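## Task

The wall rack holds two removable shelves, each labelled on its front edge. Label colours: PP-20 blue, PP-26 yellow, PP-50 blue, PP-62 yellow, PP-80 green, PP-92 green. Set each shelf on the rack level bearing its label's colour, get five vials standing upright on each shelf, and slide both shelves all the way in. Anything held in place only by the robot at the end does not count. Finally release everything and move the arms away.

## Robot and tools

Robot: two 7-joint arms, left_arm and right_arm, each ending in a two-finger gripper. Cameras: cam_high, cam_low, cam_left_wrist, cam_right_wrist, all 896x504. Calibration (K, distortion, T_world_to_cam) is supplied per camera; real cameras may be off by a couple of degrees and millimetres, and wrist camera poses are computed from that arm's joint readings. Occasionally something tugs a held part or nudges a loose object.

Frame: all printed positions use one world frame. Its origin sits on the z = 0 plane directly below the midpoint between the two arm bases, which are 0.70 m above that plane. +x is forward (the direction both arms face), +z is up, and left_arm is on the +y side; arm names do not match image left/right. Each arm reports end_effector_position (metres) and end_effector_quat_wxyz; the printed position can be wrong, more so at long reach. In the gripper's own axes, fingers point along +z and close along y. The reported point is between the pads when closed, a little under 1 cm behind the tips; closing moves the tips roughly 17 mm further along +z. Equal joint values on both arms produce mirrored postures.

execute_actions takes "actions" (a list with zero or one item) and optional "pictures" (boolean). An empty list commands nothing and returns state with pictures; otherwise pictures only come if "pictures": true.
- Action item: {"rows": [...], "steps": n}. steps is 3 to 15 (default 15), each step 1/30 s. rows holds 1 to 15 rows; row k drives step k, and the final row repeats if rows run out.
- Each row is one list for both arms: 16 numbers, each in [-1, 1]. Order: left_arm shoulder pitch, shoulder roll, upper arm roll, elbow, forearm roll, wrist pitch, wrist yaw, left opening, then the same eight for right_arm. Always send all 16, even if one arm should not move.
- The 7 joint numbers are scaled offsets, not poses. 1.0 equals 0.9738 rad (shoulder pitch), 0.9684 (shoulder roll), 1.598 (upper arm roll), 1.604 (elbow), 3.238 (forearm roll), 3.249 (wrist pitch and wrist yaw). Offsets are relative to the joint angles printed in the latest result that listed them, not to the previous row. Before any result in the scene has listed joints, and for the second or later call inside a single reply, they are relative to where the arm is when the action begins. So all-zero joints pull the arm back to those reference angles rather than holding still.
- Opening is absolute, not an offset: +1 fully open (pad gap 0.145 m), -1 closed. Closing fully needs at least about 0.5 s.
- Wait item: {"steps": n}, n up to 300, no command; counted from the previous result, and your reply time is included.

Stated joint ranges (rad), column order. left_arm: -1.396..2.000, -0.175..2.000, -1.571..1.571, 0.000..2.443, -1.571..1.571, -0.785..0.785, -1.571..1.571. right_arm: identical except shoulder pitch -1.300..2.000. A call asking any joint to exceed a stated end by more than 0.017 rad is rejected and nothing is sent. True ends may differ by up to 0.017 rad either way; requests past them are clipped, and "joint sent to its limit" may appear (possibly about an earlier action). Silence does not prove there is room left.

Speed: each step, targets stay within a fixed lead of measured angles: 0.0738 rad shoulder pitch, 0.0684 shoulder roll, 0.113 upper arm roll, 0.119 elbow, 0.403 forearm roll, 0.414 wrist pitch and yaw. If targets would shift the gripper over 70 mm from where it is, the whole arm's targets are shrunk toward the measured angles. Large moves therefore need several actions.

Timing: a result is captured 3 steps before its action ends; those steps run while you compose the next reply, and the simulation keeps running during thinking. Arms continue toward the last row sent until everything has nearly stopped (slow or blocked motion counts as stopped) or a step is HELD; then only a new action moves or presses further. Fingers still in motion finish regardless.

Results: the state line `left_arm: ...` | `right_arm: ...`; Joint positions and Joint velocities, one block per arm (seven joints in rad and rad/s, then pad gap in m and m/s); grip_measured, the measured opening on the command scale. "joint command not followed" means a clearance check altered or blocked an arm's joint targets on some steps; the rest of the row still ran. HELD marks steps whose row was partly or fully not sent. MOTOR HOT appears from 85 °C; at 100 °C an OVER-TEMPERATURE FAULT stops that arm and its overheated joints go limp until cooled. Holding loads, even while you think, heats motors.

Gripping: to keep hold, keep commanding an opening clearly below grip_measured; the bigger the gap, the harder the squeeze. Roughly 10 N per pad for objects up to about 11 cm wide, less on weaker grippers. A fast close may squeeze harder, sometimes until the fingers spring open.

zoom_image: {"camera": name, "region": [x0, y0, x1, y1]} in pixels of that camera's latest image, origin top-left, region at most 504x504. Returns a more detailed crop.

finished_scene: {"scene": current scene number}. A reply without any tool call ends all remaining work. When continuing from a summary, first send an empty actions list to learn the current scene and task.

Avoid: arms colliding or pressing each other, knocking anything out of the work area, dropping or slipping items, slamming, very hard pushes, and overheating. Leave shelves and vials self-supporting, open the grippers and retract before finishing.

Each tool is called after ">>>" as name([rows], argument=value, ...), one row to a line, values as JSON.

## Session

>>> execute_actions(actions=[])

Scene clock: 0.00 s of 9600.00 s.
left_arm: end_effector_position=(+0.2704, +0.1569, +0.4514) grip_measured=+1.00 end_effector_quat_wxyz=(-0.005, +0.704, +0.006, +0.710) | right_arm: end_effector_position=(+0.2728, -0.1511, +0.4479) grip_measured=+1.00 end_effector_quat_wxyz=(-0.004, +0.707, +0.008, +0.707)
Joint positions: left_arm=[-0.439  0.333 -0.276  1.813  0.175 -0.281 -0.364  0.145] | right_arm=[-0.422  0.341 -0.291  1.796  0.178 -0.277 -0.343  0.145]
Joint velocities: left_arm=[-0.099  0.011 -0.002 -0.022  0.007 -0.007  0.037 -0.   ] | right_arm=[ 0.055 -0.077 -0.007  0.007 -0.037 -0.007 -0.007  0.   ]
Motor temperatures (°C, as the motors report them): left_arm=[27 24 26 25 28 27 26] | right_arm=[27 27 28 28 26 24 27]

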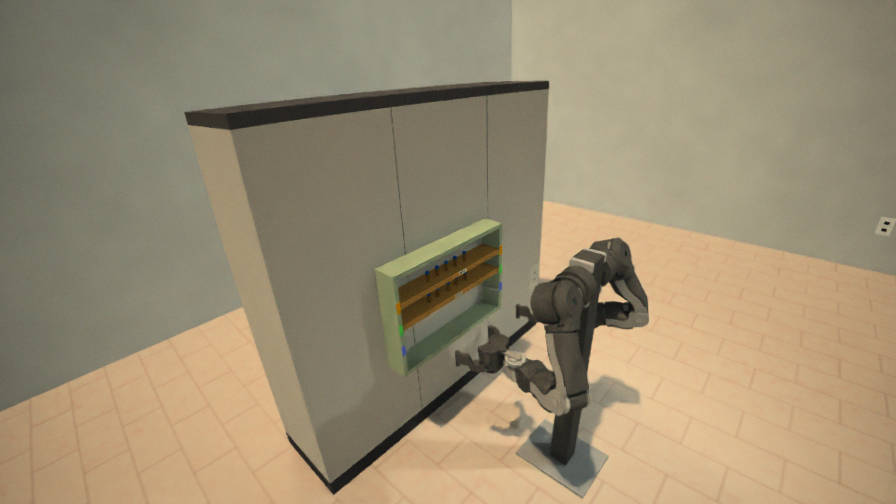

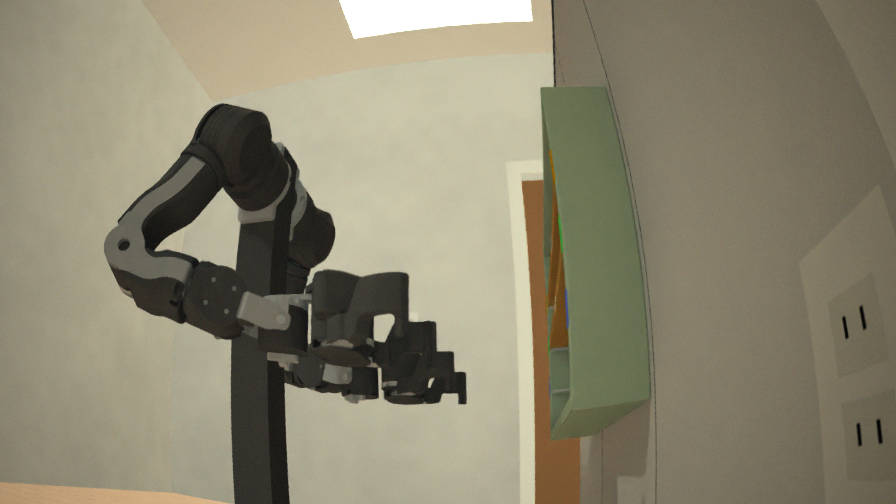

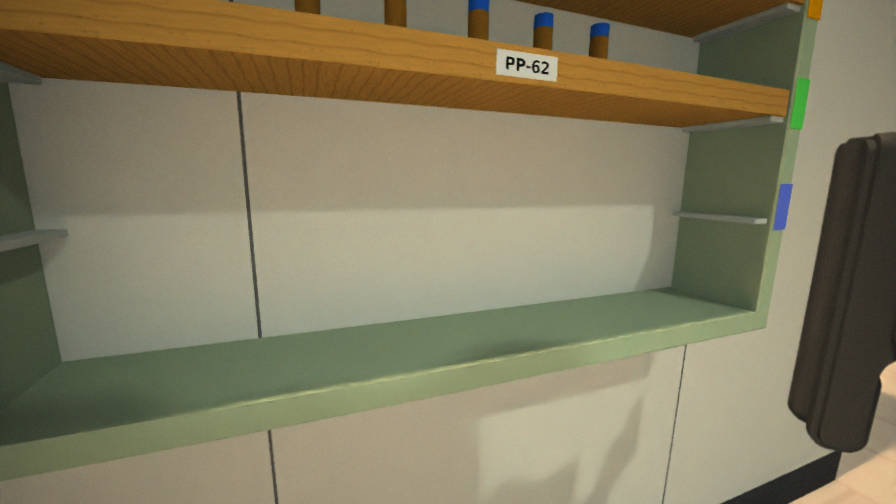

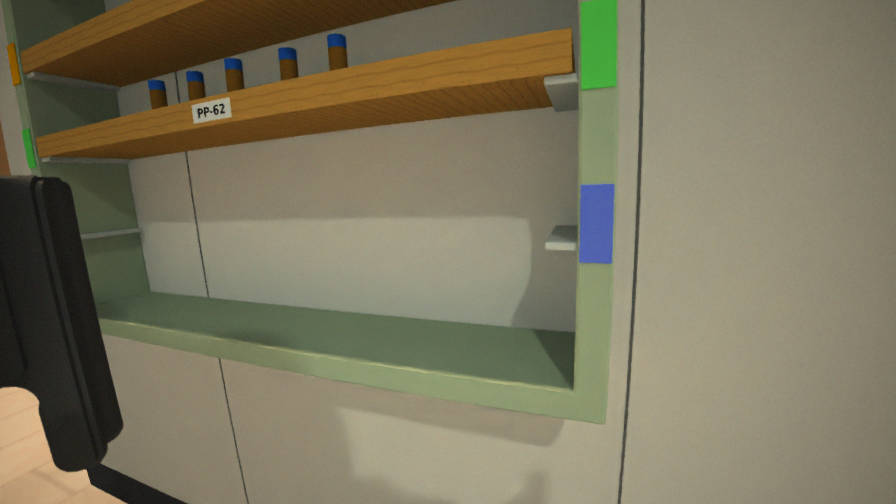

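>>> execute_actions([
  {"rows":[[0.09,0.014,0.066,0.036,-0.08,0.017,0.06,0.6,0.096,-0.1,0.02,0.05,0.07,0.017,-0.02,0.6],[0.09,0.014,0.066,0.036,-0.08,0.017,0.06,0.3,0.096,-0.1,0.02,0.05,0.07,0.017,-0.02,0.3],[0.18,0.028,0.13,0.072,-0.16,0.034,0.12,0,0.19,-0.21,0.044,0.1,0.15,0.034,-0.04,0],[0.18,0.028,0.13,0.072,-0.16,0.034,0.12,-0.4,0.19,-0.21,0.044,0.1,0.15,0.034,-0.04,-0.4],[0.27,0.042,0.2,0.11,-0.24,0.05,0.18,-0.4,0.29,-0.31,0.066,0.14,0.22,0.05,-0.06,-0.4],[0.27,0.042,0.2,0.11,-0.24,0.05,0.18,-0.4,0.29,-0.31,0.066,0.14,0.22,0.05,-0.06,-0.4],[0.36,0.056,0.26,0.145,-0.32,0.07,0.24,-0.4,0.38,-0.42,0.088,0.19,0.3,0.07,-0.08,-0.4],[0.36,0.056,0.26,0.145,-0.32,0.07,0.24,-0.4,0.38,-0.42,0.088,0.19,0.3,0.07,-0.08,-0.4],[0.448,0.069,0.33,0.181,-0.395,0.087,0.292,-0.4,0.479,-0.5225,0.1095,0.239,0.369,0.086,-0.099,-0.4]]},
])

>>> execute_actions([
  {"steps":10},
], pictures=true)

>>> zoom_image(camera="cam_high", region=[420,240,500,300])

Scene clock: 0.77 s of 9600.00 s.
left_arm: end_effector_position=(+0.3423, +0.2409, +0.6307) grip_measured=-0.40 end_effector_quat_wxyz=(+0.513, -0.483, +0.484, -0.520) | right_arm: end_effector_position=(+0.3424, -0.1188, +0.6298) grip_measured=-0.40 end_effector_quat_wxyz=(+0.507, -0.484, +0.486, -0.523)
Joint positions: left_arm=[ 0.011  0.41   0.263  2.115 -1.079 -0.001  0.543  0.046] | right_arm=[ 0.063 -0.166 -0.12   2.194  1.345 -0.005 -0.637  0.046]
Joint velocities: left_arm=[-0.714 -0.495 -0.452 -0.222 -0.52  -0.007  0.579 -0.   ] | right_arm=[-0.846  0.033  0.037 -0.374  0.505  0.081 -0.242  0.   ]
Motor temperatures (°C, as the motors report them): left_arm=[27 24 27 25 28 28 26] | right_arm=[27 27 28 28 26 24 27]
Steps of this call (steps 1 to 11: nothing new was sent; steps 12 to 23: the first 12 steps of this action). Readings (joint positions):
12: left_arm=[-0.424 0.329 -0.222 1.830 0.083 -0.247 -0.273] | right_arm=[-0.406 0.301 -0.269 1.827 0.271 -0.242 -0.369]
13: left_arm=[-0.367 0.345 -0.170 1.855 0.005 -0.234 -0.227] | right_arm=[-0.350 0.240 -0.255 1.864 0.337 -0.231 -0.391]
15: left_arm=[-0.236 0.371 -0.044 1.941 -0.229 -0.191 -0.064] | right_arm=[-0.215 0.126 -0.219 1.976 0.554 -0.190 -0.440]
19: left_arm=[-0.085 0.389 0.149 2.043 -0.743 -0.082 0.329] | right_arm=[-0.050 -0.069 -0.145 2.104 1.033 -0.081 -0.573]
23: the state above

Scene clock: 1.10 s of 9600.00 s.
left_arm: end_effector_position=(+0.3437, +0.2403, +0.6140) grip_measured=-0.40 end_effector_quat_wxyz=(+0.500, -0.499, +0.500, -0.500) | right_arm: end_effector_position=(+0.3435, -0.1155, +0.6154) grip_measured=-0.40 end_effector_quat_wxyz=(+0.502, -0.499, +0.499, -0.500)
Joint positions: left_arm=[-0.001  0.4    0.251  2.102 -1.103 -0.001  0.581  0.046] | right_arm=[ 0.048 -0.166 -0.117  2.18   1.37  -0.    -0.663  0.046]
Joint velocities: left_arm=[-0.121  0.011 -0.017 -0.002 -0.022 -0.066  0.022  0.   ] | right_arm=[ 0.033  0.033 -0.002 -0.007  0.007 -0.081 -0.066 -0.   ]
Motor temperatures (°C, as the motors report them): left_arm=[27 24 27 25 28 28 26] | right_arm=[27 27 28 28 26 24 27]
Kept back: nothing.
Steps of this call (steps 1 to 3: the last 3 steps of your previous action; steps 4 to 10: the robot went on to your last target). Readings (joint positions):
1: left_arm=[-0.008 0.396 0.250 2.105 -1.090 -0.001 0.563] | right_arm=[0.039 -0.166 -0.118 2.181 1.358 -0.003 -0.650]
2: left_arm=[-0.013 0.393 0.246 2.099 -1.095 -0.001 0.578] | right_arm=[0.033 -0.166 -0.117 2.174 1.365 -0.001 -0.661]
4: left_arm=[-0.003 0.399 0.249 2.100 -1.101 -0.001 0.581] | right_arm=[0.046 -0.166 -0.117 2.178 1.369 -0.001 -0.663]
8: left_arm=[-0.001 0.400 0.251 2.102 -1.103 -0.001 0.581] | right_arm=[0.048 -0.166 -0.117 2.180 1.370 -0.000 -0.663]
10: the state above
camera_calibration (this result's frames):
cam_left_wrist: T_world_to_cam=[[-0.346554, 0.00310671, -0.938025, 0.690737], [-0.162505, 0.984675, 0.0632987, -0.20782], [0.923847, 0.17437, -0.340738, -0.0937118], [0, 0, 0, 1]] pos_world=[0.292181, 0.21883, 0.629152]
cam_right_wrist: T_world_to_cam=[[0.342162, 0.0258154, -0.939286, 0.46532], [-0.162759, 0.986141, -0.0321864, 0.202078], [0.925438, 0.16389, 0.341621, -0.457146], [0, 0, 0, 1]] pos_world=[0.296736, -0.136368, 0.599743]

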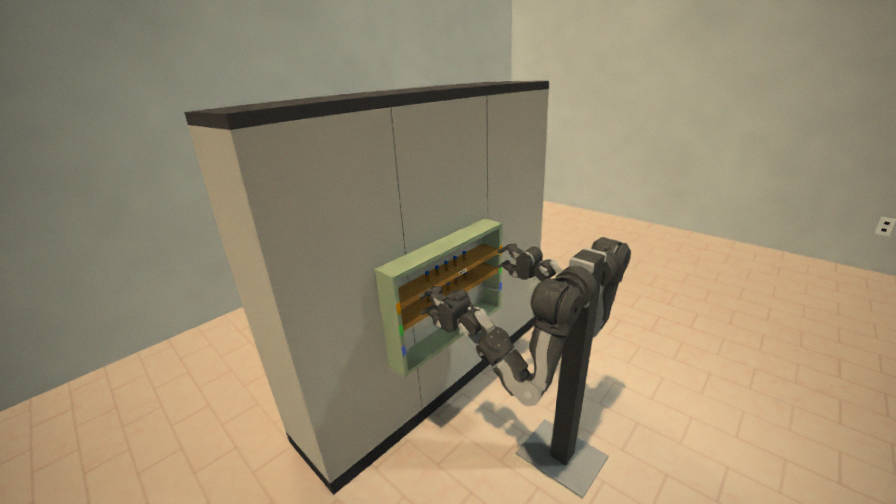

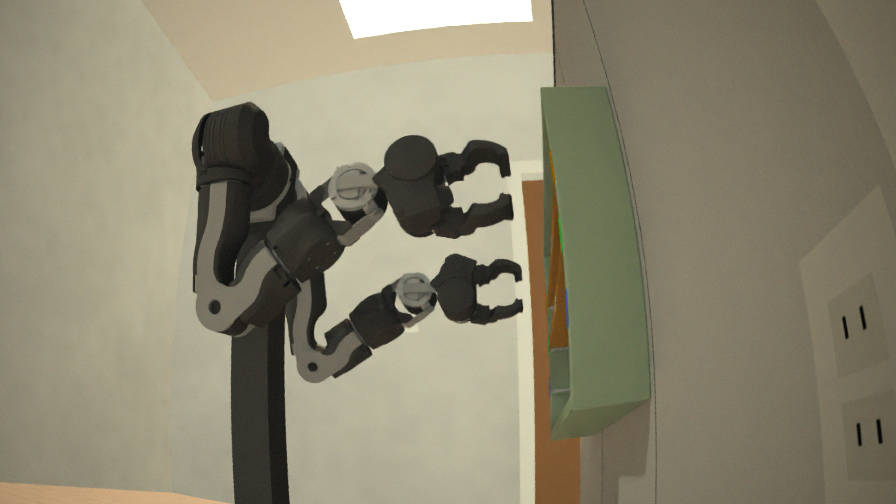

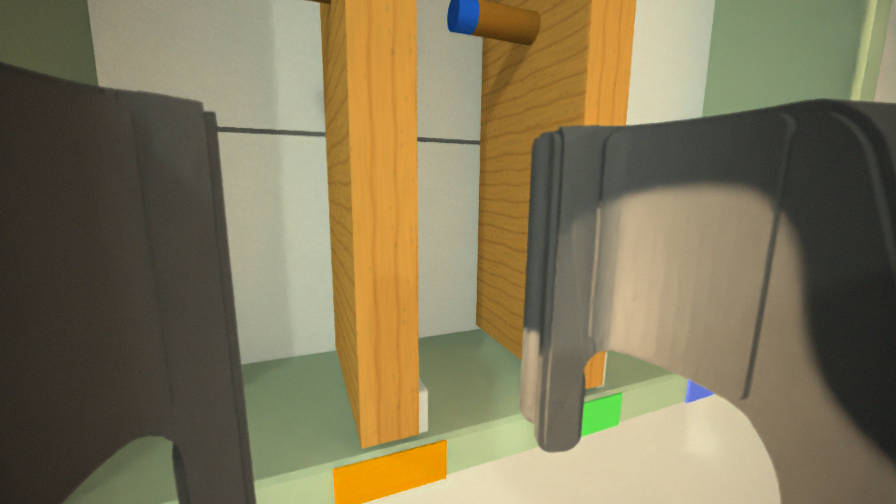

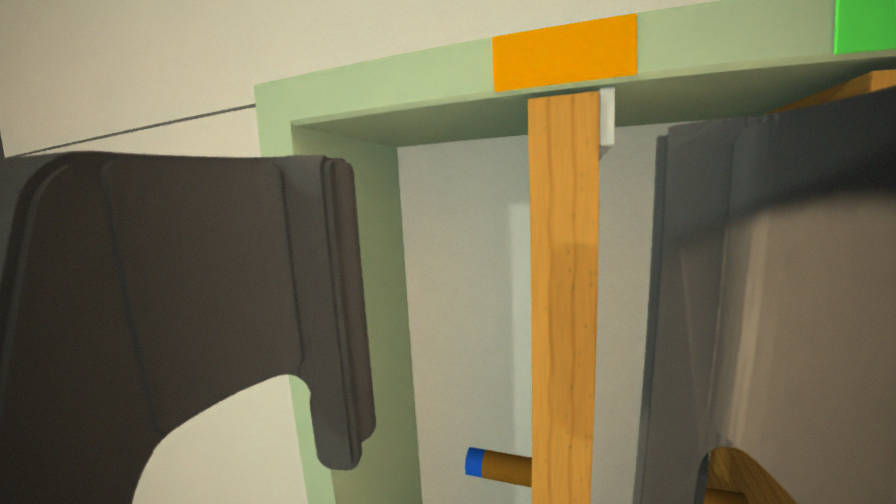

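Region (420, 240, 500, 300) of cam_high's 896x504 image, scaled by 6.300, with more detail than that image has; it fills the top 378 rows of this view, and the rest is white.

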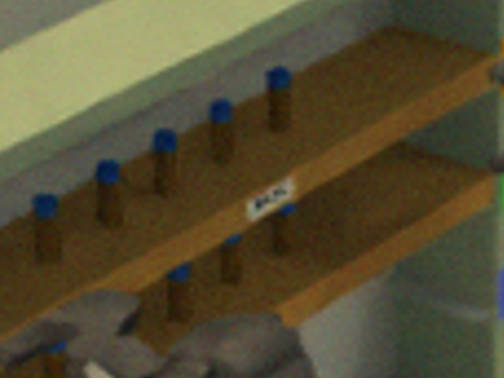

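>>> execute_actions([
  {"steps":12,"rows":[[0,0,0,0,0,0,0,-0.4,0,0,0,0,0,0.15,0,0.2]]},
], pictures=true)

Scene clock: 1.53 s of 9600.00 s.
left_arm: end_effector_position=(+0.3437, +0.2403, +0.6140) grip_measured=-0.40 end_effector_quat_wxyz=(+0.500, -0.499, +0.500, -0.500) | right_arm: end_effector_position=(+0.3310, -0.0551, +0.6063) grip_measured=+0.20 end_effector_quat_wxyz=(-0.509, +0.652, -0.316, +0.465)
Joint positions: left_arm=[-0.001  0.4    0.251  2.102 -1.103 -0.001  0.581  0.046] | right_arm=[ 0.048 -0.166 -0.12   2.18   1.371  0.482 -0.663  0.09 ]
Joint velocities: left_arm=[-0.011 -0.011  0.007 -0.022  0.051 -0.007  0.037  0.   ] | right_arm=[-0.099 -0.033 -0.007 -0.012  0.007  0.007  0.022  0.   ]
Motor temperatures (°C, as the motors report them): left_arm=[27 24 27 25 28 28 26] | right_arm=[27 27 28 28 26 24 27]
Steps of this call (steps 1 to 4: the robot went on to your last target; steps 5 to 13: the first 9 steps of this action). Readings (joint positions):
5: left_arm=[-0.001 0.400 0.251 2.102 -1.103 -0.001 0.581] | right_arm=[0.048 -0.164 -0.114 2.180 1.369 0.086 -0.663]
6: left_arm=[-0.001 0.400 0.251 2.102 -1.103 -0.001 0.581] | right_arm=[0.048 -0.164 -0.114 2.180 1.368 0.233 -0.663]
8: left_arm=[-0.001 0.400 0.251 2.102 -1.103 -0.001 0.581] | right_arm=[0.048 -0.166 -0.120 2.180 1.371 0.418 -0.663]
12: left_arm=[-0.001 0.400 0.251 2.102 -1.103 -0.001 0.581] | right_arm=[0.048 -0.166 -0.120 2.180 1.371 0.480 -0.663]
13: the state above
camera_calibration (this result's frames):
cam_left_wrist: T_world_to_cam=[[-0.346554, 0.00310671, -0.938025, 0.690737], [-0.162505, 0.984675, 0.0632987, -0.20782], [0.923847, 0.17437, -0.340738, -0.0937118], [0, 0, 0, 1]] pos_world=[0.292181, 0.21883, 0.629152]
cam_right_wrist: T_world_to_cam=[[0.362745, -0.119822, -0.924153, 0.435464], [-0.510989, 0.803741, -0.304781, 0.410634], [0.779299, 0.582789, 0.230325, -0.313523], [0, 0, 0, 1]] pos_world=[0.296195, -0.0951479, 0.599801]

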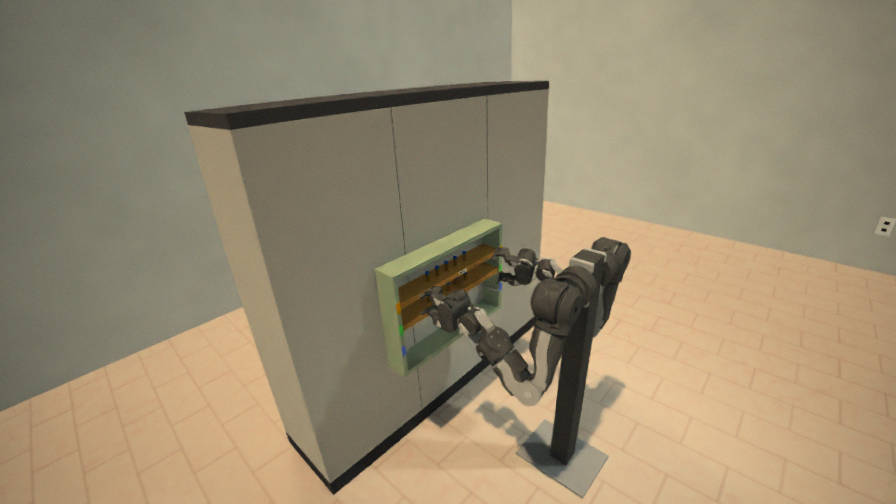

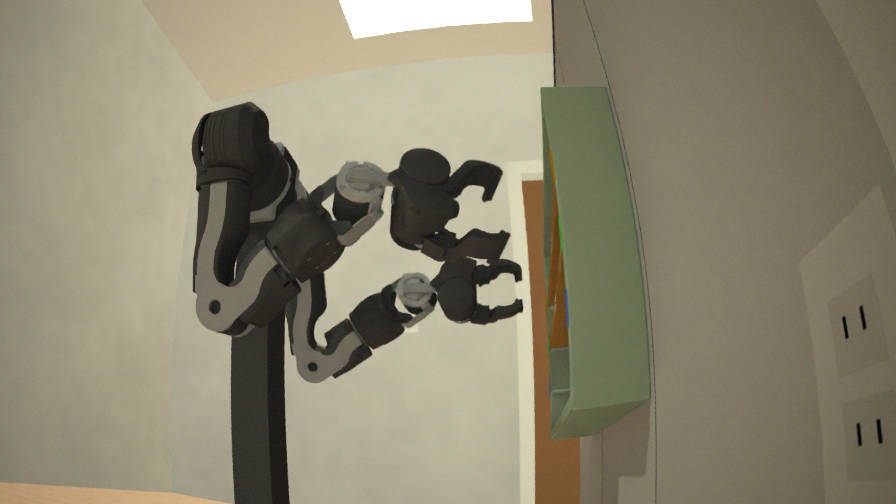

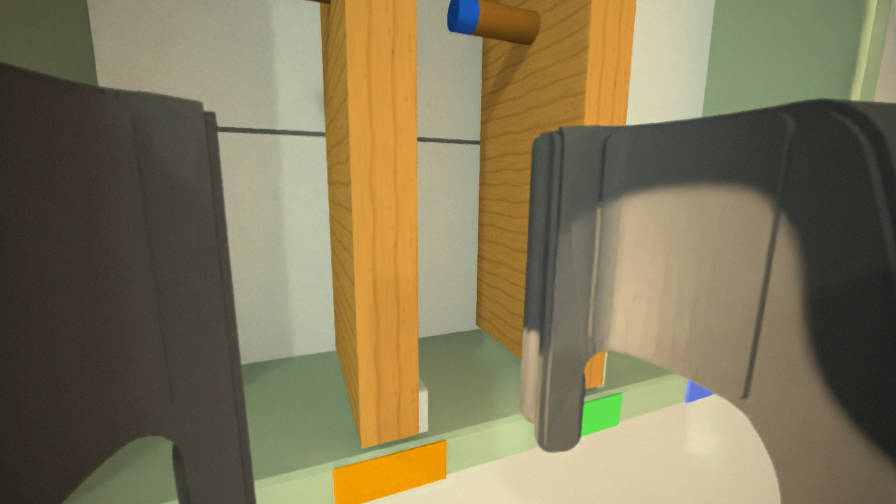

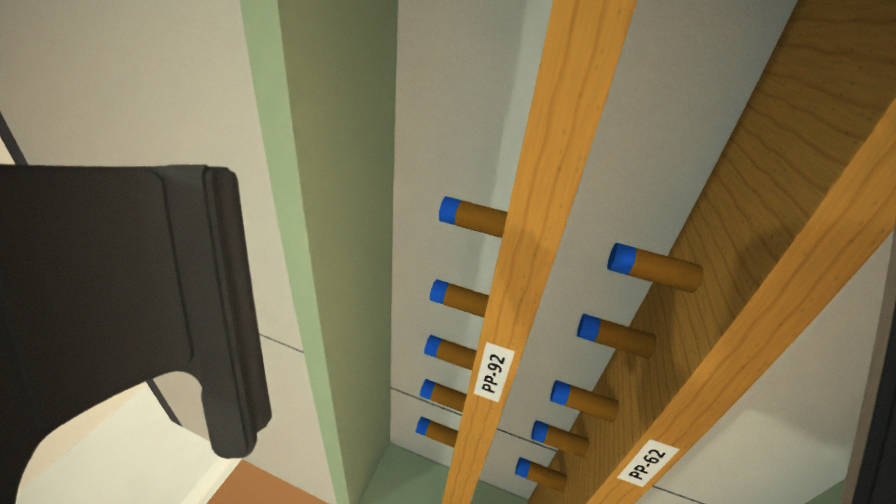

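>>> execute_actions([
  {"rows":[[0.008,0,-0.003,-0.006,0,0,-0.002,-0.4,0.008,0,0.001,-0.006,0,-0.149,0.003,-0.4],[0.024,0,-0.008,-0.018,-0.002,0,-0.005,-0.4,0.023,0,0.004,-0.019,0.001,-0.149,0.006,-0.4],[0.048,0,-0.017,-0.035,-0.004,0,-0.008,-0.4,0.046,0,0.008,-0.039,0.002,-0.149,0.009,-0.4],[0.08,0,-0.028,-0.059,-0.006,0,-0.011,-0.4,0.077,0,0.013,-0.065,0.003,-0.149,0.014,-0.4],[0.117,0,-0.041,-0.085,-0.008,0,-0.015,-0.4,0.111,0,0.019,-0.094,0.004,-0.149,0.018,-0.4],[0.157,0,-0.055,-0.114,-0.011,0,-0.02,-0.4,0.15,0,0.026,-0.126,0.005,-0.149,0.024,-0.4],[0.201,0,-0.07,-0.147,-0.013,0,-0.024,-0.4,0.192,0,0.033,-0.162,0.006,-0.149,0.029,-0.4],[0.246,0,-0.086,-0.179,-0.015,0,-0.028,-0.4,0.234,0,0.04,-0.197,0.007,-0.149,0.033,-0.4],[0.286,0,-0.1,-0.208,-0.017,0,-0.031,-0.4,0.272,0,0.047,-0.23,0.008,-0.149,0.038,-0.4],[0.322,0,-0.113,-0.234,-0.019,0,-0.034,-0.4,0.307,0,0.053,-0.259,0.009,-0.149,0.041,-0.4],[0.354,0,-0.124,-0.258,-0.02,0,-0.037,-0.4,0.337,0,0.058,-0.285,0.01,-0.149,0.044,-0.4],[0.378,0,-0.133,-0.275,-0.021,0,-0.039,-0.4,0.36,0,0.062,-0.304,0.011,-0.149,0.047,-0.4],[0.394,0,-0.139,-0.288,-0.021,0,-0.039,-0.4,0.376,0,0.065,-0.318,0.011,-0.149,0.047,-0.4],[0.4025,0,-0.142,-0.294,-0.021,0,-0.039,-0.5,0.3835,0,0.067,-0.325,0.011,-0.149,0.047,-0.5]]},
])

>>> execute_actions([
  {"steps":12,"rows":[[0,0,0,0,0,0,0,-0.58,0,0,0,0,0,0,0,-0.58],[0,0,0,0,0,0,0,-0.65,0,0,0,0,0,0,0,-0.65],[0,0,0,0,0,0,0,-0.7,0,0,0,0,0,0,0,-0.7],[0,0,0,0,0,0,0,-0.75,0,0,0,0,0,0,0,-0.75],[0,0,0,0,0,0,0,-0.8,0,0,0,0,0,0,0,-0.8],[0,0,0,0,0,0,0,-0.9,0,0,0,0,0,0,0,-0.9],[0,0,0,0,0,0,0,-1,0,0,0,0,0,0,0,-1]]},
], pictures=true)

Scene clock: 2.93 s of 9600.00 s.
left_arm: end_effector_position=(+0.4287, +0.2404, +0.6064) grip_measured=-0.40 end_effector_quat_wxyz=(+0.498, -0.501, +0.500, -0.501) | right_arm: end_effector_position=(+0.4343, -0.1151, +0.6068) grip_measured=-0.40 end_effector_quat_wxyz=(+0.499, -0.501, +0.499, -0.500)
Joint positions: left_arm=[ 0.367  0.399  0.041  1.665 -1.165 -0.001  0.471  0.045] | right_arm=[ 0.399 -0.166 -0.023  1.697  1.401  0.001 -0.528  0.046]
Joint velocities: left_arm=[ 0.538 -0.033 -0.276 -0.691 -0.11  -0.022 -0.11  -0.   ] | right_arm=[ 0.451  0.011  0.125 -0.755  0.066 -0.022  0.154 -0.   ]
Motor temperatures (°C, as the motors report them): left_arm=[27 24 27 25 28 28 26] | right_arm=[27 27 28 28 26 24 27]
Steps of this call (steps 1 to 3: the last 3 steps of your previous action; steps 4 to 15: the robot went on to your last target; steps 16 to 30: nothing new was sent; steps 31 to 42: the first 12 steps of this action). Readings (joint positions):
31: left_arm=[0.002 0.400 0.249 2.098 -1.103 -0.001 0.580] | right_arm=[0.050 -0.166 -0.122 2.176 1.373 0.401 -0.660]
32: left_arm=[0.016 0.400 0.242 2.082 -1.105 -0.001 0.576] | right_arm=[0.064 -0.166 -0.119 2.159 1.375 0.255 -0.654]
34: left_arm=[0.074 0.400 0.210 2.016 -1.114 -0.001 0.561] | right_arm=[0.121 -0.165 -0.098 2.086 1.376 0.068 -0.635]
38: left_arm=[0.236 0.400 0.117 1.821 -1.142 -0.001 0.512] | right_arm=[0.274 -0.166 -0.058 1.872 1.388 0.005 -0.579]
42: the state above

Scene clock: 3.33 s of 9600.00 s.
left_arm: end_effector_position=(+0.4345, +0.2399, +0.6059) grip_measured=-0.76 end_effector_quat_wxyz=(+0.499, -0.500, +0.501, -0.501) | right_arm: end_effector_position=(+0.4405, -0.1160, +0.6068) grip_measured=-0.76 end_effector_quat_wxyz=(+0.499, -0.501, +0.499, -0.501)
Joint positions: left_arm=[ 0.392  0.399  0.025  1.632 -1.169 -0.001  0.459  0.018] | right_arm=[ 0.424 -0.166 -0.015  1.661  1.401  0.002 -0.515  0.018]
Joint velocities: left_arm=[ 0.055  0.055 -0.022  0.002 -0.007 -0.007 -0.037  0.   ] | right_arm=[-0.033 -0.033 -0.022 -0.007  0.051 -0.051  0.022  0.   ]
Motor temperatures (°C, as the motors report them): left_arm=[27 25 27 25 28 28 26] | right_arm=[27 27 28 28 26 24 27]
Steps of this call (steps 1 to 3: the last 3 steps of your previous action; steps 4 to 12: the first 9 steps of this action, its rows measured from where the robot was after step 3). Readings (joint positions):
3: left_arm=[0.391 0.399 0.025 1.632 -1.169 -0.001 0.462] | right_arm=[0.423 -0.166 -0.015 1.661 1.404 0.001 -0.518]
4: left_arm=[0.391 0.399 0.025 1.632 -1.169 -0.001 0.462] | right_arm=[0.423 -0.166 -0.015 1.661 1.404 0.001 -0.518]
5: left_arm=[0.391 0.399 0.025 1.632 -1.169 -0.001 0.462] | right_arm=[0.423 -0.166 -0.015 1.661 1.404 0.001 -0.518]
7: left_arm=[0.391 0.399 0.025 1.632 -1.169 -0.001 0.460] | right_arm=[0.424 -0.166 -0.015 1.661 1.404 0.001 -0.515]
11: left_arm=[0.392 0.399 0.025 1.632 -1.169 -0.001 0.459] | right_arm=[0.424 -0.166 -0.015 1.661 1.401 0.002 -0.515]
12: the state above
camera_calibration (this result's frames):
cam_left_wrist: T_world_to_cam=[[-0.348207, 0.00171453, -0.937416, 0.715359], [-0.160771, 0.985072, 0.0615209, -0.191877], [0.923528, 0.172132, -0.342734, -0.178389], [0, 0, 0, 1]] pos_world=[0.382992, 0.218492, 0.621254]
cam_right_wrist: T_world_to_cam=[[0.339124, 0.0202407, -0.940524, 0.425542], [-0.161458, 0.986186, -0.0369933, 0.220378], [0.926783, 0.1644, 0.337707, -0.542156], [0, 0, 0, 1]] pos_world=[0.393731, -0.136817, 0.591475]

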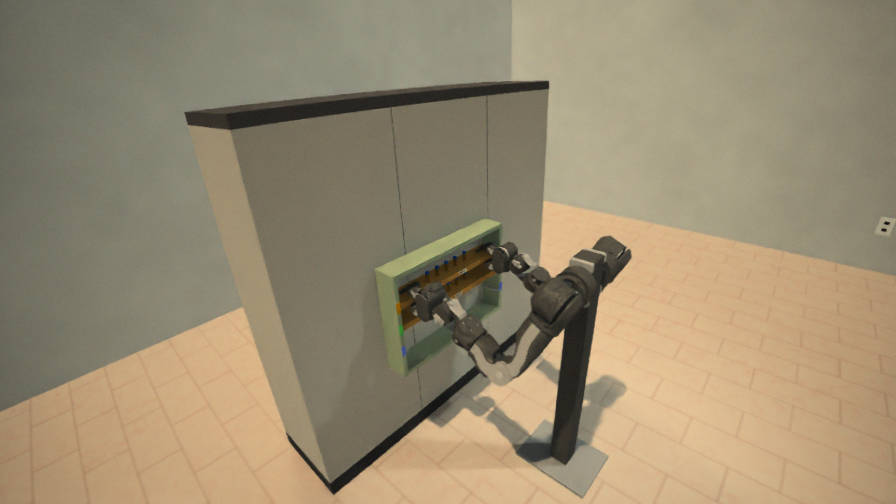

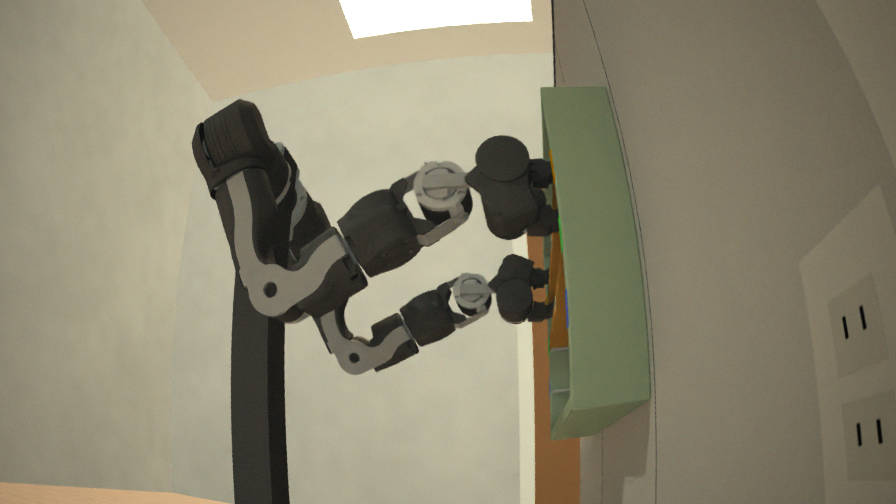

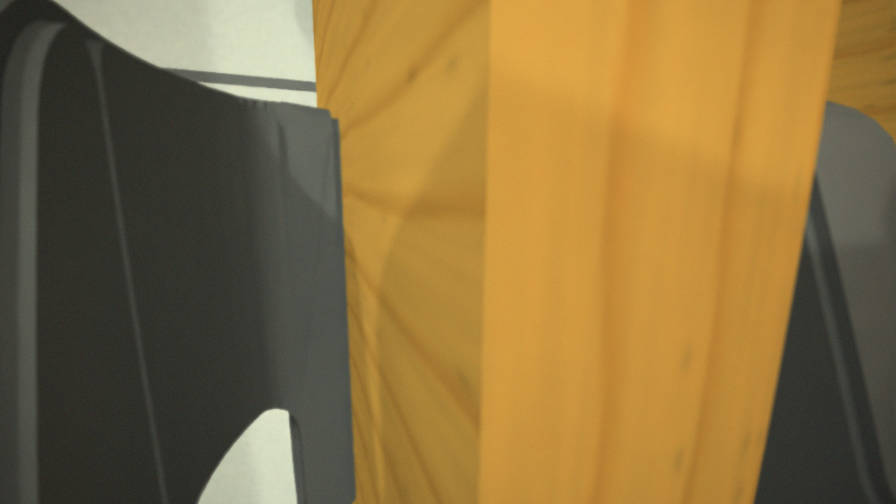

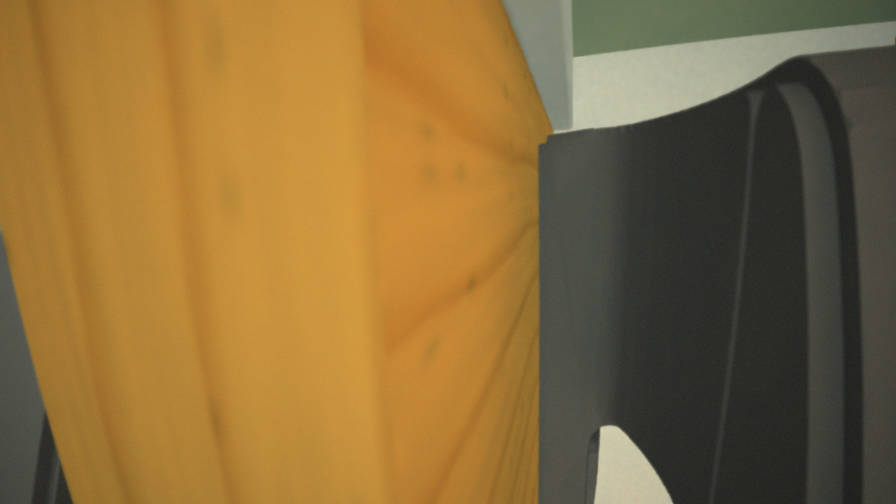

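>>> execute_actions([
  {"rows":[[-0.002,0,0.003,0.006,0,0,-0.002,-1,-0.002,0,-0.001,0.006,0,0,0.002,-1],[-0.01,0,0.007,0.014,0,0,-0.001,-1,-0.009,0,-0.003,0.014,0,0,0.001,-1],[-0.022,0,0.012,0.023,0,0,0.001,-1,-0.019,0,-0.005,0.024,0,0,-0.001,-1],[-0.038,0,0.017,0.036,0.001,0,0.003,-1,-0.034,0,-0.008,0.037,0,0,-0.004,-1],[-0.055,0,0.024,0.05,0.001,0,0.006,-1,-0.05,0,-0.01,0.051,0,0,-0.006,-1],[-0.075,0,0.031,0.066,0.002,0,0.009,-1,-0.068,0,-0.013,0.068,-0.001,0,-0.009,-1],[-0.097,0,0.039,0.084,0.002,0,0.012,-1,-0.088,0,-0.017,0.086,-0.001,0,-0.013,-1],[-0.119,0,0.046,0.101,0.003,0,0.015,-1,-0.107,0,-0.02,0.104,-0.001,0,-0.016,-1],[-0.139,0,0.053,0.117,0.004,0,0.017,-1,-0.125,0,-0.023,0.12,-0.002,0,-0.018,-1],[-0.156,0,0.06,0.131,0.005,0,0.019,-1,-0.141,0,-0.025,0.135,-0.002,0,-0.021,-1],[-0.172,0,0.065,0.144,0.005,0,0.021,-1,-0.156,0,-0.028,0.148,-0.002,0,-0.023,-1],[-0.184,0,0.07,0.153,0.006,0,0.022,-1,-0.166,0,-0.029,0.158,-0.002,0,-0.024,-1],[-0.192,0,0.073,0.16,0.006,0,0.023,-1,-0.173,0,-0.03,0.164,-0.002,0,-0.025,-1],[-0.196,0,0.074,0.163,0.006,0,0.023,-1,-0.177,0,-0.031,0.168,-0.002,0,-0.025,-1]]},
])

>>> execute_actions([
  {"rows":[[-0.002,0,0.004,0.007,0,0,-0.002,-1,-0.002,0,-0.002,0.007,0,0,0.002,-1],[-0.01,0,0.007,0.012,0.001,0,-0.001,-1,-0.009,0,-0.004,0.013,0,0,0.001,-1],[-0.023,0,0.012,0.02,0.002,0,0,-1,-0.02,0,-0.006,0.021,-0.001,0,0,-1],[-0.039,0,0.017,0.031,0.003,0,0.001,-1,-0.035,0,-0.008,0.032,-0.001,0,-0.001,-1],[-0.058,0,0.024,0.043,0.004,0,0.002,-1,-0.051,0,-0.011,0.045,-0.002,0,-0.003,-1],[-0.079,0,0.031,0.057,0.006,0,0.003,-1,-0.07,0,-0.014,0.059,-0.003,0,-0.004,-1],[-0.102,0,0.039,0.072,0.007,0,0.004,-1,-0.09,0,-0.017,0.075,-0.004,0,-0.006,-1],[-0.124,0,0.046,0.086,0.009,0,0.005,-1,-0.11,0,-0.02,0.091,-0.004,0,-0.008,-1],[-0.145,0,0.053,0.1,0.01,0,0.007,-1,-0.129,0,-0.023,0.105,-0.005,0,-0.009,-1],[-0.164,0,0.06,0.112,0.012,0,0.008,-1,-0.145,0,-0.026,0.118,-0.006,0,-0.011,-1],[-0.18,0,0.065,0.123,0.013,0,0.009,-1,-0.16,0,-0.028,0.129,-0.006,0,-0.012,-1],[-0.193,0,0.07,0.131,0.014,0,0.009,-1,-0.171,0,-0.03,0.137,-0.007,0,-0.013,-1],[-0.201,0,0.073,0.136,0.014,0,0.01,-1,-0.178,0,-0.031,0.143,-0.007,0,-0.014,-1],[-0.205,0,0.074,0.139,0.0145,0,0.01,-1,-0.182,0,-0.032,0.146,-0.007,0,-0.014,-1]]},
])

>>> execute_actions([
  {"steps":6},
], pictures=true)

Scene clock: 4.27 s of 9600.00 s.
left_arm: end_effector_position=(+0.3912, +0.2400, +0.6115) grip_measured=-0.76 end_effector_quat_wxyz=(+0.502, -0.497, +0.499, -0.502) | right_arm: end_effector_position=(+0.3973, -0.1153, +0.6119) grip_measured=-0.76 end_effector_quat_wxyz=(+0.502, -0.500, +0.496, -0.503)
Joint positions: left_arm=[ 0.211  0.398  0.131  1.871 -1.152 -0.002  0.53   0.018] | right_arm=[ 0.26  -0.165 -0.059  1.907  1.393  0.004 -0.593  0.018]
Joint velocities: left_arm=[-0.319  0.033  0.164  0.393  0.022  0.007 -0.022 -0.   ] | right_arm=[-0.231  0.033 -0.066  0.388  0.066  0.037 -0.154  0.   ]
Motor temperatures (°C, as the motors report them): left_arm=[27 25 27 25 28 28 26] | right_arm=[27 27 28 28 26 24 27]
Steps of this call (steps 1 to 3: the last 3 steps of your previous action; steps 4 to 15: the robot went on to your last target; step 16: nothing new was sent; steps 17 to 28: the first 12 steps of this action). Readings (joint positions):
17: left_arm=[0.391 0.399 0.026 1.634 -1.169 -0.001 0.459] | right_arm=[0.424 -0.166 -0.015 1.664 1.400 0.003 -0.515]
18: left_arm=[0.384 0.399 0.030 1.644 -1.169 -0.001 0.461] | right_arm=[0.418 -0.166 -0.016 1.672 1.399 0.003 -0.517]
20: left_arm=[0.354 0.399 0.047 1.680 -1.168 -0.001 0.468] | right_arm=[0.391 -0.166 -0.024 1.710 1.399 0.003 -0.528]
24: left_arm=[0.274 0.398 0.093 1.785 -1.162 -0.002 0.503] | right_arm=[0.318 -0.165 -0.044 1.818 1.396 0.004 -0.563]
28: the state above

Scene clock: 4.77 s of 9600.00 s.
left_arm: end_effector_position=(+0.3458, +0.2396, +0.6155) grip_measured=-0.76 end_effector_quat_wxyz=(+0.503, -0.496, +0.499, -0.503) | right_arm: end_effector_position=(+0.3521, -0.1146, +0.6156) grip_measured=-0.76 end_effector_quat_wxyz=(+0.503, -0.500, +0.494, -0.503)
Joint positions: left_arm=[ 0.009  0.397  0.244  2.093 -1.108 -0.005  0.569  0.018] | right_arm=[ 0.082 -0.165 -0.108  2.137  1.372  0.006 -0.646  0.018]
Joint velocities: left_arm=[-0.275 -0.011  0.154  0.339  0.125 -0.007  0.007 -0.   ] | right_arm=[-0.231 -0.011 -0.09   0.325 -0.081 -0.066 -0.051 -0.   ]
Motor temperatures (°C, as the motors report them): left_arm=[27 25 27 25 28 28 26] | right_arm=[27 27 28 28 26 24 27]
Steps of this call (steps 1 to 3: the last 3 steps of your previous action; steps 4 to 15: the first 12 steps of this action, its rows measured from where the robot was after step 3). Readings (joint positions):
3: left_arm=[0.199 0.398 0.139 1.889 -1.150 -0.003 0.537] | right_arm=[0.250 -0.165 -0.062 1.925 1.393 0.004 -0.602]
4: left_arm=[0.197 0.398 0.140 1.891 -1.150 -0.003 0.537] | right_arm=[0.249 -0.165 -0.063 1.927 1.391 0.005 -0.602]
5: left_arm=[0.190 0.398 0.143 1.898 -1.149 -0.003 0.538] | right_arm=[0.243 -0.165 -0.065 1.934 1.391 0.005 -0.604]
7: left_arm=[0.160 0.398 0.161 1.929 -1.144 -0.003 0.542] | right_arm=[0.217 -0.165 -0.073 1.966 1.388 0.005 -0.608]
11: left_arm=[0.076 0.397 0.206 2.018 -1.126 -0.004 0.556] | right_arm=[0.141 -0.165 -0.092 2.060 1.380 0.006 -0.628]
15: the state above

Scene clock: 4.97 s of 9600.00 s.
left_arm: end_effector_position=(+0.3430, +0.2395, +0.6157) grip_measured=-0.76 end_effector_quat_wxyz=(+0.502, -0.496, +0.499, -0.503) | right_arm: end_effector_position=(+0.3490, -0.1147, +0.6158) grip_measured=-0.76 end_effector_quat_wxyz=(+0.502, -0.501, +0.495, -0.502)
Joint positions: left_arm=[-0.003  0.397  0.252  2.106 -1.103 -0.005  0.575  0.018] | right_arm=[ 0.071 -0.165 -0.112  2.153  1.37   0.007 -0.654  0.018]
Joint velocities: left_arm=[-0.033 -0.011  0.002 -0.007  0.037  0.007 -0.066  0.   ] | right_arm=[-0.033  0.055 -0.007  0.012  0.095 -0.066 -0.066  0.   ]
Motor temperatures (°C, as the motors report them): left_arm=[27 25 27 25 28 28 26] | right_arm=[27 27 28 28 26 24 27]
Kept back: nothing.
Steps of this call (steps 1 to 3: the last 3 steps of your previous action; steps 4 to 6: the robot went on to your last target). Readings (joint positions):
1: left_arm=[0.001 0.397 0.249 2.102 -1.106 -0.005 0.572] | right_arm=[0.075 -0.165 -0.110 2.147 1.371 0.007 -0.649]
2: left_arm=[-0.002 0.397 0.252 2.106 -1.105 -0.005 0.573] | right_arm=[0.071 -0.165 -0.111 2.152 1.370 0.007 -0.652]
4: left_arm=[-0.003 0.397 0.252 2.106 -1.103 -0.005 0.575] | right_arm=[0.071 -0.165 -0.112 2.153 1.370 0.007 -0.653]
6: the state above
camera_calibration (this result's frames):
cam_left_wrist: T_world_to_cam=[[-0.338522, 0.00527451, -0.940944, 0.69064], [-0.159939, 0.98511, 0.0630631, -0.208024], [0.927266, 0.171842, -0.332638, -0.0979356], [0, 0, 0, 1]] pos_world=[0.291338, 0.218113, 0.630395]
cam_right_wrist: T_world_to_cam=[[0.346773, 0.0194455, -0.937748, 0.460458], [-0.166434, 0.985195, -0.041117, 0.208841], [0.923065, 0.170332, 0.344875, -0.463016], [0, 0, 0, 1]] pos_world=[0.302478, -0.135836, 0.600063]

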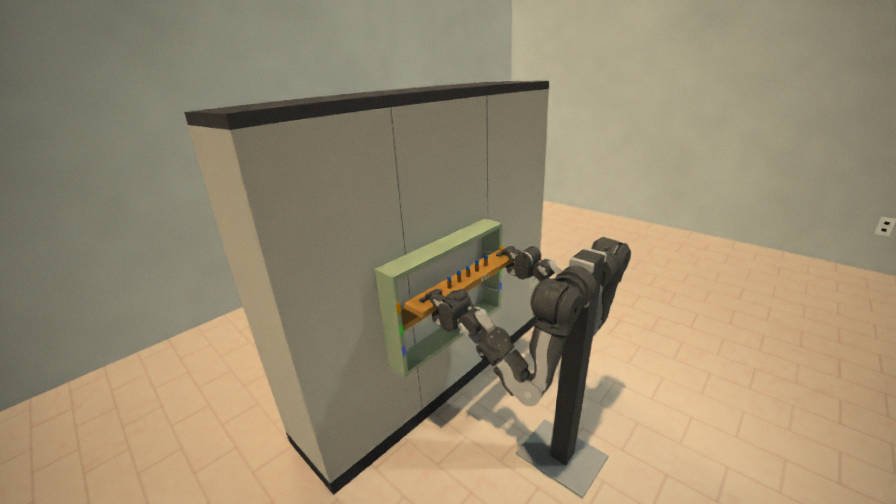

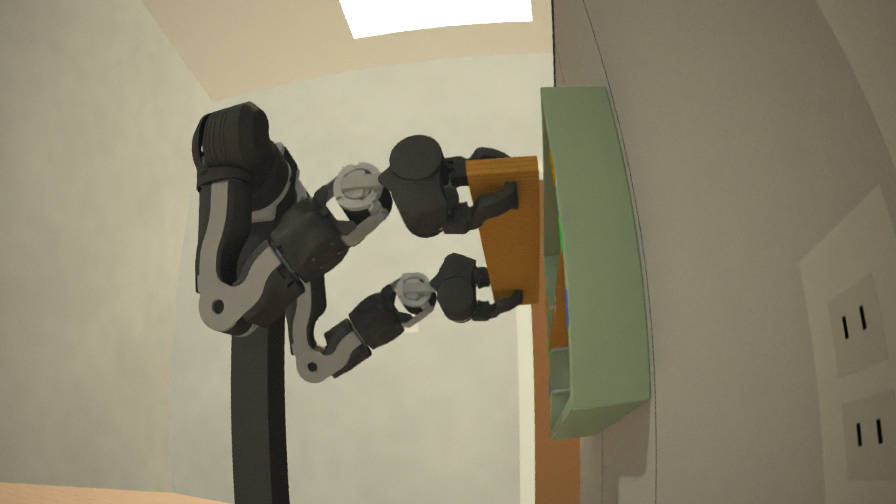

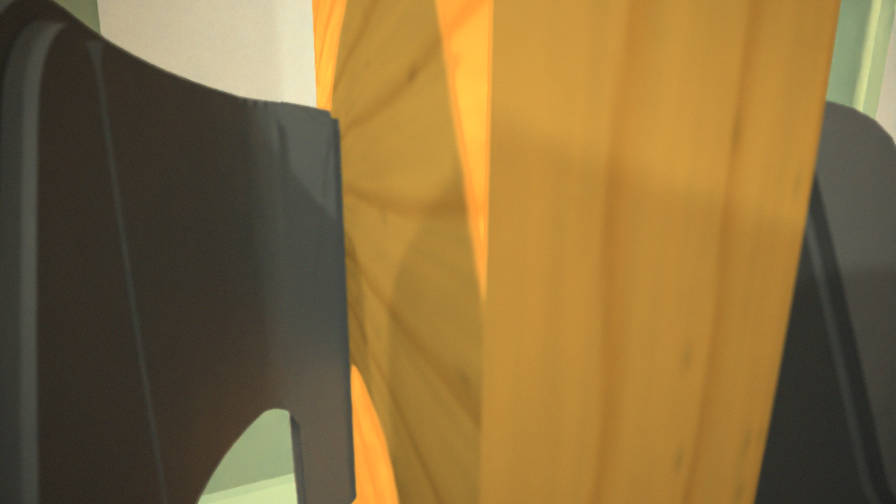

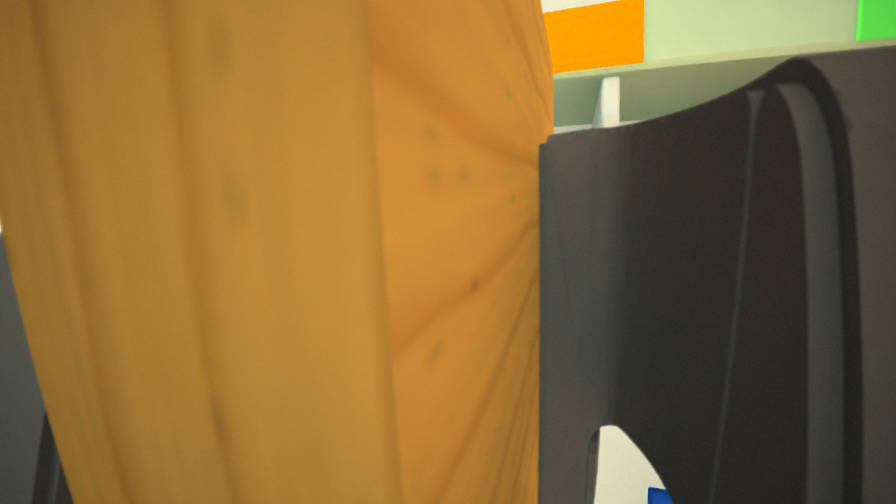

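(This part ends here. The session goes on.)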